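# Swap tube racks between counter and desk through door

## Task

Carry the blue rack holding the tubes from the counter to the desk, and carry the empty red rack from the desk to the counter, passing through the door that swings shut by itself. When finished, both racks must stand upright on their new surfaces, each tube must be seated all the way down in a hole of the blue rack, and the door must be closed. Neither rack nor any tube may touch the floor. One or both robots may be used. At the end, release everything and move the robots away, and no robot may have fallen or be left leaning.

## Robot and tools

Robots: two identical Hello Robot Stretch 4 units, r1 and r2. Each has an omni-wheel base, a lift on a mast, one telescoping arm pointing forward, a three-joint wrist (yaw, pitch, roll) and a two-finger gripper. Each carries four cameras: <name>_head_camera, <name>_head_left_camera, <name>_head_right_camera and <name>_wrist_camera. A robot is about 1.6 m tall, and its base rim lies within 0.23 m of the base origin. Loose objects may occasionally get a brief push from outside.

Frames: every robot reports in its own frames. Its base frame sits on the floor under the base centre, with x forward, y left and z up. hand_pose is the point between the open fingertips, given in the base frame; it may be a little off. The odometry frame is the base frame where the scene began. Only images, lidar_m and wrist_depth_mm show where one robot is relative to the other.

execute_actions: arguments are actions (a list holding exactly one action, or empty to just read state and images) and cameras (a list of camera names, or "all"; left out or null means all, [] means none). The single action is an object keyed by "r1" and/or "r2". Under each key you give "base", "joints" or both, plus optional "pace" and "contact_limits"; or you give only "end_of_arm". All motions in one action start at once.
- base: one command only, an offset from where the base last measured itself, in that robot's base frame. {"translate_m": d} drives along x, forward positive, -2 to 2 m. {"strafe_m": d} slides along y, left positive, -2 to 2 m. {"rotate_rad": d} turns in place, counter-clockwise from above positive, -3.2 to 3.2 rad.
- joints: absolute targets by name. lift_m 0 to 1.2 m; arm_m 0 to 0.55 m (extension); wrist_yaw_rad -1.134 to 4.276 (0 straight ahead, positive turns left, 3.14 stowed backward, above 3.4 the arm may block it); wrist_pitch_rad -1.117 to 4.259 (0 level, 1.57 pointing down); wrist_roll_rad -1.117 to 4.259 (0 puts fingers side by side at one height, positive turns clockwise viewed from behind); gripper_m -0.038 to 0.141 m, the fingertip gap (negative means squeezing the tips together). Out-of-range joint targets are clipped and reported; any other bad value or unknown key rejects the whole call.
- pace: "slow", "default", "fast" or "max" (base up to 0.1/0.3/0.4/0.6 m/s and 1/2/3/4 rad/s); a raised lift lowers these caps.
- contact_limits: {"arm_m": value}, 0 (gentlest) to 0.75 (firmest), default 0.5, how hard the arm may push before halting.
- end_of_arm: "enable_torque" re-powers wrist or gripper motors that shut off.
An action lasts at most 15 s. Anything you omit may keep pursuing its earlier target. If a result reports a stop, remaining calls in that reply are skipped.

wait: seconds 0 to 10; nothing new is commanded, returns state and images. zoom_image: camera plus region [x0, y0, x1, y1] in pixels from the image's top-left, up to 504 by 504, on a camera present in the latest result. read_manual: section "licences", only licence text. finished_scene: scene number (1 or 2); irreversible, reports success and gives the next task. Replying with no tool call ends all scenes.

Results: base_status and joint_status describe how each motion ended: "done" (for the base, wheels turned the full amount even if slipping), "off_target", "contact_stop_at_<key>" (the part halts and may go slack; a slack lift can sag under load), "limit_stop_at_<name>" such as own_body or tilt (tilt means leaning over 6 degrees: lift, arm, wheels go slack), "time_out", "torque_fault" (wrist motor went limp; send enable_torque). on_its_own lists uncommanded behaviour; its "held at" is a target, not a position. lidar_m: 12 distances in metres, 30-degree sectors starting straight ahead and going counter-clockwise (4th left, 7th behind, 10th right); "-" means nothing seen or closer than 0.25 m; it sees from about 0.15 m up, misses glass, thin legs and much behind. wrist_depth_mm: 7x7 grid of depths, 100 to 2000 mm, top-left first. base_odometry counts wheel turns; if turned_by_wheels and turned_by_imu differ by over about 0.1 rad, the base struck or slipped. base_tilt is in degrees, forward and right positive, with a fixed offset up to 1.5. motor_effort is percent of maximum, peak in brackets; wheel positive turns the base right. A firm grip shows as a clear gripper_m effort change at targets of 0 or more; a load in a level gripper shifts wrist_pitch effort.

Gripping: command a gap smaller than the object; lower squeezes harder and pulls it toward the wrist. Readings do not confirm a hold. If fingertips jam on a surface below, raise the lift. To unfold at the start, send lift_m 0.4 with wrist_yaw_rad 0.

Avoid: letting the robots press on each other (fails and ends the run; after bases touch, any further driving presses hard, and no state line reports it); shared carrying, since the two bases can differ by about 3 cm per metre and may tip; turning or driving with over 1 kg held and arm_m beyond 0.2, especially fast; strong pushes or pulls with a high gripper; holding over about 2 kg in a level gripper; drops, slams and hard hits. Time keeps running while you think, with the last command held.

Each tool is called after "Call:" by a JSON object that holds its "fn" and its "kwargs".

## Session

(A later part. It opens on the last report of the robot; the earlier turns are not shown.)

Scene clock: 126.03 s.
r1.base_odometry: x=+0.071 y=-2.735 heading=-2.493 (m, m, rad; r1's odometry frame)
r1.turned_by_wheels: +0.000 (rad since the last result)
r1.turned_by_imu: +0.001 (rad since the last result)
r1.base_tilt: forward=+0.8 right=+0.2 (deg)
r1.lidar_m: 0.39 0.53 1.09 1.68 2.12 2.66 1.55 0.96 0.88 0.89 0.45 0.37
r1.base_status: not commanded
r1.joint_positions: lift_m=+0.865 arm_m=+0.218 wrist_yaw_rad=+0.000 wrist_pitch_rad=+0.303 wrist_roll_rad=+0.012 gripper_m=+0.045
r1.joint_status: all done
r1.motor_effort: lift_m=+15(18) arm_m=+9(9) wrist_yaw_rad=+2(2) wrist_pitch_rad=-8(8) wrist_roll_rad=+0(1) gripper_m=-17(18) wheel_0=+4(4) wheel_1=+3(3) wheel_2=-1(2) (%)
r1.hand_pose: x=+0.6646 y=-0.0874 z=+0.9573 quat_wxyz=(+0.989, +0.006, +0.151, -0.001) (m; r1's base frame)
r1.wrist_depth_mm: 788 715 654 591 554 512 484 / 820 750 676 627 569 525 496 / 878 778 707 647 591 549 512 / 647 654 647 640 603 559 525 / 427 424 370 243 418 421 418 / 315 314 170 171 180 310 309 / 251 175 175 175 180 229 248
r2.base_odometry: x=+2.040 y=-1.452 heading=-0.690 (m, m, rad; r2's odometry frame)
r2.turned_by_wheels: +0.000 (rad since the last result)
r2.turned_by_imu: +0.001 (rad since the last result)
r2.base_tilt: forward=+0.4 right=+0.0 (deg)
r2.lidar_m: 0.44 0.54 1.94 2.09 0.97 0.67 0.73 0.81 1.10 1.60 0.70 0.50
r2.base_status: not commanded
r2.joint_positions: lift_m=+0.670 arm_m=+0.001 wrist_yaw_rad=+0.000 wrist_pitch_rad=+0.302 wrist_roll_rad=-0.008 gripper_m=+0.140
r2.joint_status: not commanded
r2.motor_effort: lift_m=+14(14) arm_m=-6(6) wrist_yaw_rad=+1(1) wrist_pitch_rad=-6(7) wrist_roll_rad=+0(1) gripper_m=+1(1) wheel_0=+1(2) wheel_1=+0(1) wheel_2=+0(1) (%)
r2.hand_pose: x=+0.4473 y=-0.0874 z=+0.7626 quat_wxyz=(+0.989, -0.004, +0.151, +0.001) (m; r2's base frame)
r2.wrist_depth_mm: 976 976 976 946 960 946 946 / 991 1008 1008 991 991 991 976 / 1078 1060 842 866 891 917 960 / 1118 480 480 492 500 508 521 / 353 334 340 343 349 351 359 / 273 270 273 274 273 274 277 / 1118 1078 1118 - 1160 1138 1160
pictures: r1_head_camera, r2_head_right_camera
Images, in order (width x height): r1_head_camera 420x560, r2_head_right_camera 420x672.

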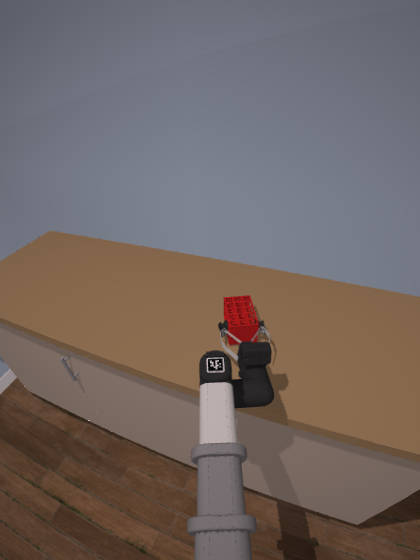

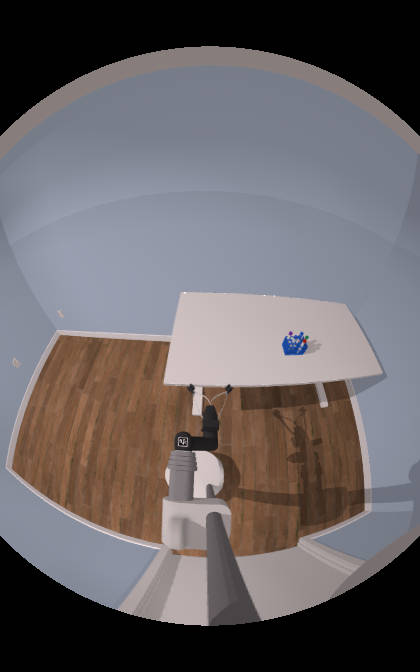

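Call:
{"fn": "execute_actions", "kwargs": {"actions": [{"r1":{"joints":{"lift_m":0.860},"pace":"slow"}}], "cameras": []}}

Call:
{"fn": "execute_actions", "kwargs": {"actions": [{"r1":{"joints":{"gripper_m":0.14}}}], "cameras": []}}

Call:
{"fn": "execute_actions", "kwargs": {"actions": [{"r1":{"base":{"translate_m":-0.2},"joints":{"arm_m":0.0}},"r2":{"base":{"translate_m":-0.1}}}], "cameras": ["r1_head_camera","r1_head_right_camera","r2_head_camera","r2_head_right_camera"]}}

Scene clock: 127.10 s.
r1.base_odometry: x=+0.071 y=-2.735 heading=-2.493 (m, m, rad; r1's odometry frame)
r1.turned_by_wheels: +0.000 (rad since the last result)
r1.turned_by_imu: +0.000 (rad since the last result)
r1.base_tilt: forward=+0.8 right=+0.1 (deg)
r1.lidar_m: 0.39 0.51 1.08 1.69 2.15 2.67 1.55 0.99 0.90 0.90 0.46 0.39
r1.base_status: not commanded
r1.joint_positions: lift_m=+0.860 arm_m=+0.218 wrist_yaw_rad=+0.000 wrist_pitch_rad=+0.303 wrist_roll_rad=+0.012 gripper_m=+0.045
r1.joint_status: all done
r1.motor_effort: lift_m=+16(16) arm_m=+9(9) wrist_yaw_rad=+2(3) wrist_pitch_rad=-7(7) wrist_roll_rad=-1(1) gripper_m=-18(17) wheel_0=+4(4) wheel_1=+2(3) wheel_2=-1(1) (%)
r1.hand_pose: x=+0.6646 y=-0.0874 z=+0.9523 quat_wxyz=(+0.989, +0.006, +0.151, -0.001) (m; r1's base frame)
r1.wrist_depth_mm: 798 715 640 603 549 512 480 / 831 741 676 627 569 530 500 / 878 778 707 640 591 544 512 / 640 640 634 627 603 564 530 / 413 413 359 243 404 404 407 / 306 306 171 171 179 301 301 / 243 175 175 177 180 222 241
r2.base_odometry: x=+2.040 y=-1.452 heading=-0.690 (m, m, rad; r2's odometry frame)
r2.turned_by_wheels: +0.000 (rad since the last result)
r2.turned_by_imu: +0.000 (rad since the last result)
r2.base_tilt: forward=+0.5 right=-0.1 (deg)
r2.lidar_m: 0.45 0.47 1.90 2.11 0.96 0.69 0.72 0.79 1.10 1.59 0.70 0.51
r2.base_status: not commanded
r2.joint_positions: lift_m=+0.670 arm_m=+0.001 wrist_yaw_rad=+0.000 wrist_pitch_rad=+0.302 wrist_roll_rad=-0.008 gripper_m=+0.140
r2.joint_status: not commanded
r2.motor_effort: lift_m=+14(14) arm_m=-6(6) wrist_yaw_rad=+1(1) wrist_pitch_rad=-5(5) wrist_roll_rad=+0(1) gripper_m=+0(2) wheel_0=+1(1) wheel_1=+0(0) wheel_2=-1(1) (%)
r2.hand_pose: x=+0.4473 y=-0.0874 z=+0.7626 quat_wxyz=(+0.989, -0.004, +0.151, +0.001) (m; r2's base frame)
r2.wrist_depth_mm: 976 991 946 960 946 946 931 / 991 1008 1025 1008 1008 991 976 / 1078 1060 854 866 891 917 946 / 1138 480 480 492 504 512 521 / 351 334 338 345 345 353 357 / 273 271 273 276 273 273 278 / 1138 1078 1138 - 1138 1160 1138
pictures: none
No camera images: the call's "cameras" was empty. Leave "cameras" out to get every camera's image.

Scene clock: 129.07 s.
r1.base_odometry: x=+0.071 y=-2.735 heading=-2.493 (m, m, rad; r1's odometry frame)
r1.turned_by_wheels: +0.000 (rad since the last result)
r1.turned_by_imu: +0.001 (rad since the last result)
r1.base_tilt: forward=+0.8 right=+0.2 (deg)
r1.lidar_m: 0.40 0.53 1.05 1.66 2.14 2.66 1.57 0.98 0.88 0.90 0.42 0.41
r1.base_status: not commanded
r1.joint_positions: lift_m=+0.860 arm_m=+0.218 wrist_yaw_rad=+0.000 wrist_pitch_rad=+0.303 wrist_roll_rad=+0.012 gripper_m=+0.140
r1.joint_status: all done
r1.motor_effort: lift_m=+16(15) arm_m=+9(9) wrist_yaw_rad=+2(2) wrist_pitch_rad=-7(10) wrist_roll_rad=-1(1) gripper_m=+2(20) wheel_0=+4(4) wheel_1=+3(3) wheel_2=-2(2) (%)
r1.hand_pose: x=+0.6646 y=-0.0874 z=+0.9524 quat_wxyz=(+0.989, +0.006, +0.151, -0.001) (m; r1's base frame)
r1.wrist_depth_mm: 798 715 654 603 554 521 477 / 820 750 676 621 569 535 500 / 878 788 715 654 591 554 508 / 634 640 634 627 597 559 535 / 413 413 359 251 410 407 407 / 307 213 182 183 190 274 304 / 244 224 187 161 215 230 241
r2.base_odometry: x=+2.040 y=-1.452 heading=-0.690 (m, m, rad; r2's odometry frame)
r2.turned_by_wheels: +0.000 (rad since the last result)
r2.turned_by_imu: +0.001 (rad since the last result)
r2.base_tilt: forward=+0.5 right=-0.1 (deg)
r2.lidar_m: 0.46 0.48 1.87 2.11 0.96 0.70 0.72 0.77 1.09 1.61 0.66 0.47
r2.base_status: not commanded
r2.joint_positions: lift_m=+0.670 arm_m=+0.001 wrist_yaw_rad=+0.000 wrist_pitch_rad=+0.302 wrist_roll_rad=-0.008 gripper_m=+0.140
r2.joint_status: not commanded
r2.motor_effort: lift_m=+14(14) arm_m=-6(6) wrist_yaw_rad=+2(0) wrist_pitch_rad=-6(6) wrist_roll_rad=-1(0) gripper_m=-1(2) wheel_0=+1(2) wheel_1=+0(1) wheel_2=+0(1) (%)
r2.hand_pose: x=+0.4473 y=-0.0874 z=+0.7626 quat_wxyz=(+0.989, -0.004, +0.151, +0.001) (m; r2's base frame)
r2.wrist_depth_mm: 976 960 960 960 960 946 946 / 1025 1008 1008 991 991 991 976 / 1078 1078 842 866 878 917 960 / 1160 477 477 492 504 512 517 / 349 334 340 342 349 353 359 / 272 270 272 276 274 274 278 / 1098 1078 1138 - 1138 1138 1160
pictures: none
No camera images: the call's "cameras" was empty. Leave "cameras" out to get every camera's image.

Scene clock: 131.13 s.
r1.base_odometry: x=+0.231 y=-2.614 heading=-2.493 (m, m, rad; r1's odometry frame)
r1.turned_by_wheels: +0.000 (rad since the last result)
r1.turned_by_imu: +0.000 (rad since the last result)
r1.base_tilt: forward=+0.9 right=+0.1 (deg)
r1.lidar_m: 0.59 0.75 1.52 1.77 2.22 2.50 1.41 0.90 0.80 0.81 0.63 0.57
r1.base_status: done
r1.joint_positions: lift_m=+0.860 arm_m=+0.002 wrist_yaw_rad=+0.000 wrist_pitch_rad=+0.302 wrist_roll_rad=+0.012 gripper_m=+0.140
r1.joint_status: all done
r1.motor_effort: lift_m=+16(16) arm_m=-9(10) wrist_yaw_rad=+2(2) wrist_pitch_rad=-6(5) wrist_roll_rad=-1(0) gripper_m=+0(0) wheel_0=-3(8) wheel_1=-1(8) wheel_2=+2(11) (%)
r1.hand_pose: x=+0.4480 y=-0.0875 z=+0.9525 quat_wxyz=(+0.989, +0.006, +0.151, -0.001) (m; r1's base frame)
r1.wrist_depth_mm: 1281 1182 1078 991 917 842 798 / 1397 1229 1118 1042 960 891 809 / 1397 1229 1160 1042 960 891 842 / 654 647 640 603 640 634 627 / 585 508 452 421 413 413 407 / 627 213 488 442 382 340 332 / 668 559 504 160 418 375 359
r2.base_odometry: x=+1.963 y=-1.388 heading=-0.690 (m, m, rad; r2's odometry frame)
r2.turned_by_wheels: +0.000 (rad since the last result)
r2.turned_by_imu: +0.001 (rad since the last result)
r2.base_tilt: forward=+0.4 right=+0.0 (deg)
r2.lidar_m: 0.55 1.48 2.03 2.11 0.86 0.61 0.63 0.71 1.00 1.60 0.79 0.59
r2.base_status: done
r2.joint_positions: lift_m=+0.670 arm_m=+0.001 wrist_yaw_rad=+0.000 wrist_pitch_rad=+0.302 wrist_roll_rad=-0.008 gripper_m=+0.140
r2.joint_status: not commanded
r2.motor_effort: lift_m=+15(15) arm_m=-6(6) wrist_yaw_rad=+1(1) wrist_pitch_rad=-5(5) wrist_roll_rad=+2(0) gripper_m=+0(0) wheel_0=-1(4) wheel_1=-1(1) wheel_2=+0(7) (%)
r2.hand_pose: x=+0.4473 y=-0.0874 z=+0.7626 quat_wxyz=(+0.989, -0.004, +0.151, +0.001) (m; r2's base frame)
r2.wrist_depth_mm: 1060 1060 1042 1042 1042 1042 1025 / 1098 1118 1098 1098 1098 1098 1060 / 1182 1160 831 866 878 931 809 / 1229 477 484 492 504 512 525 / 1281 362 387 368 373 373 382 / 1336 1255 809 1336 1308 1281 1281 / 1118 1098 1118 - 1182 1160 1182
pictures: r1_head_camera, r1_head_right_camera, r2_head_camera, r2_head_right_camera
Images, in order (width x height): r1_head_camera 420x560, r1_head_right_camera 420x672, r2_head_camera 420x560, r2_head_right_camera 420x672.

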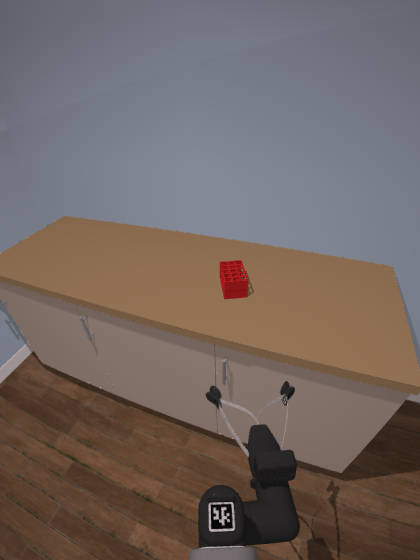

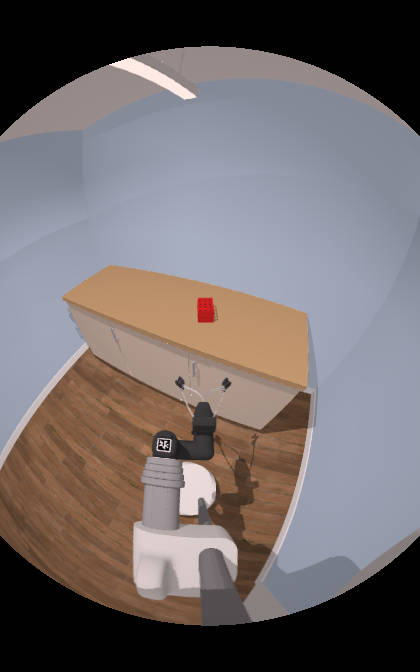

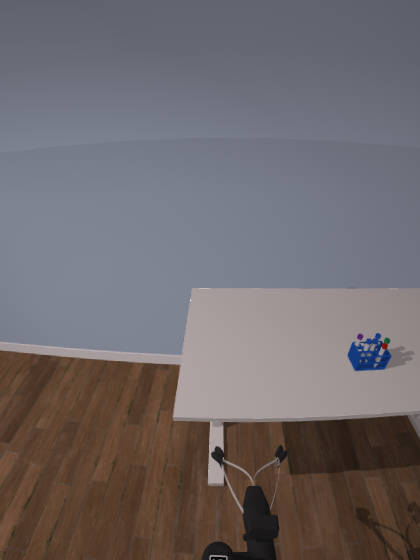

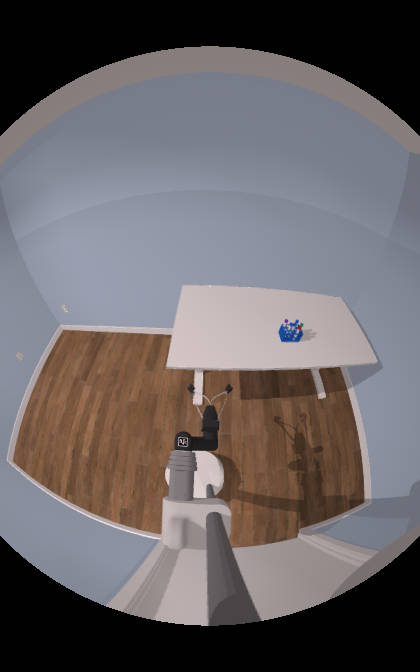

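Door appears shut (lidar matches the earlier closed readings).

Call:
{"fn": "finished_scene", "kwargs": {"scene": 1}}

The scene is finished: the task was done.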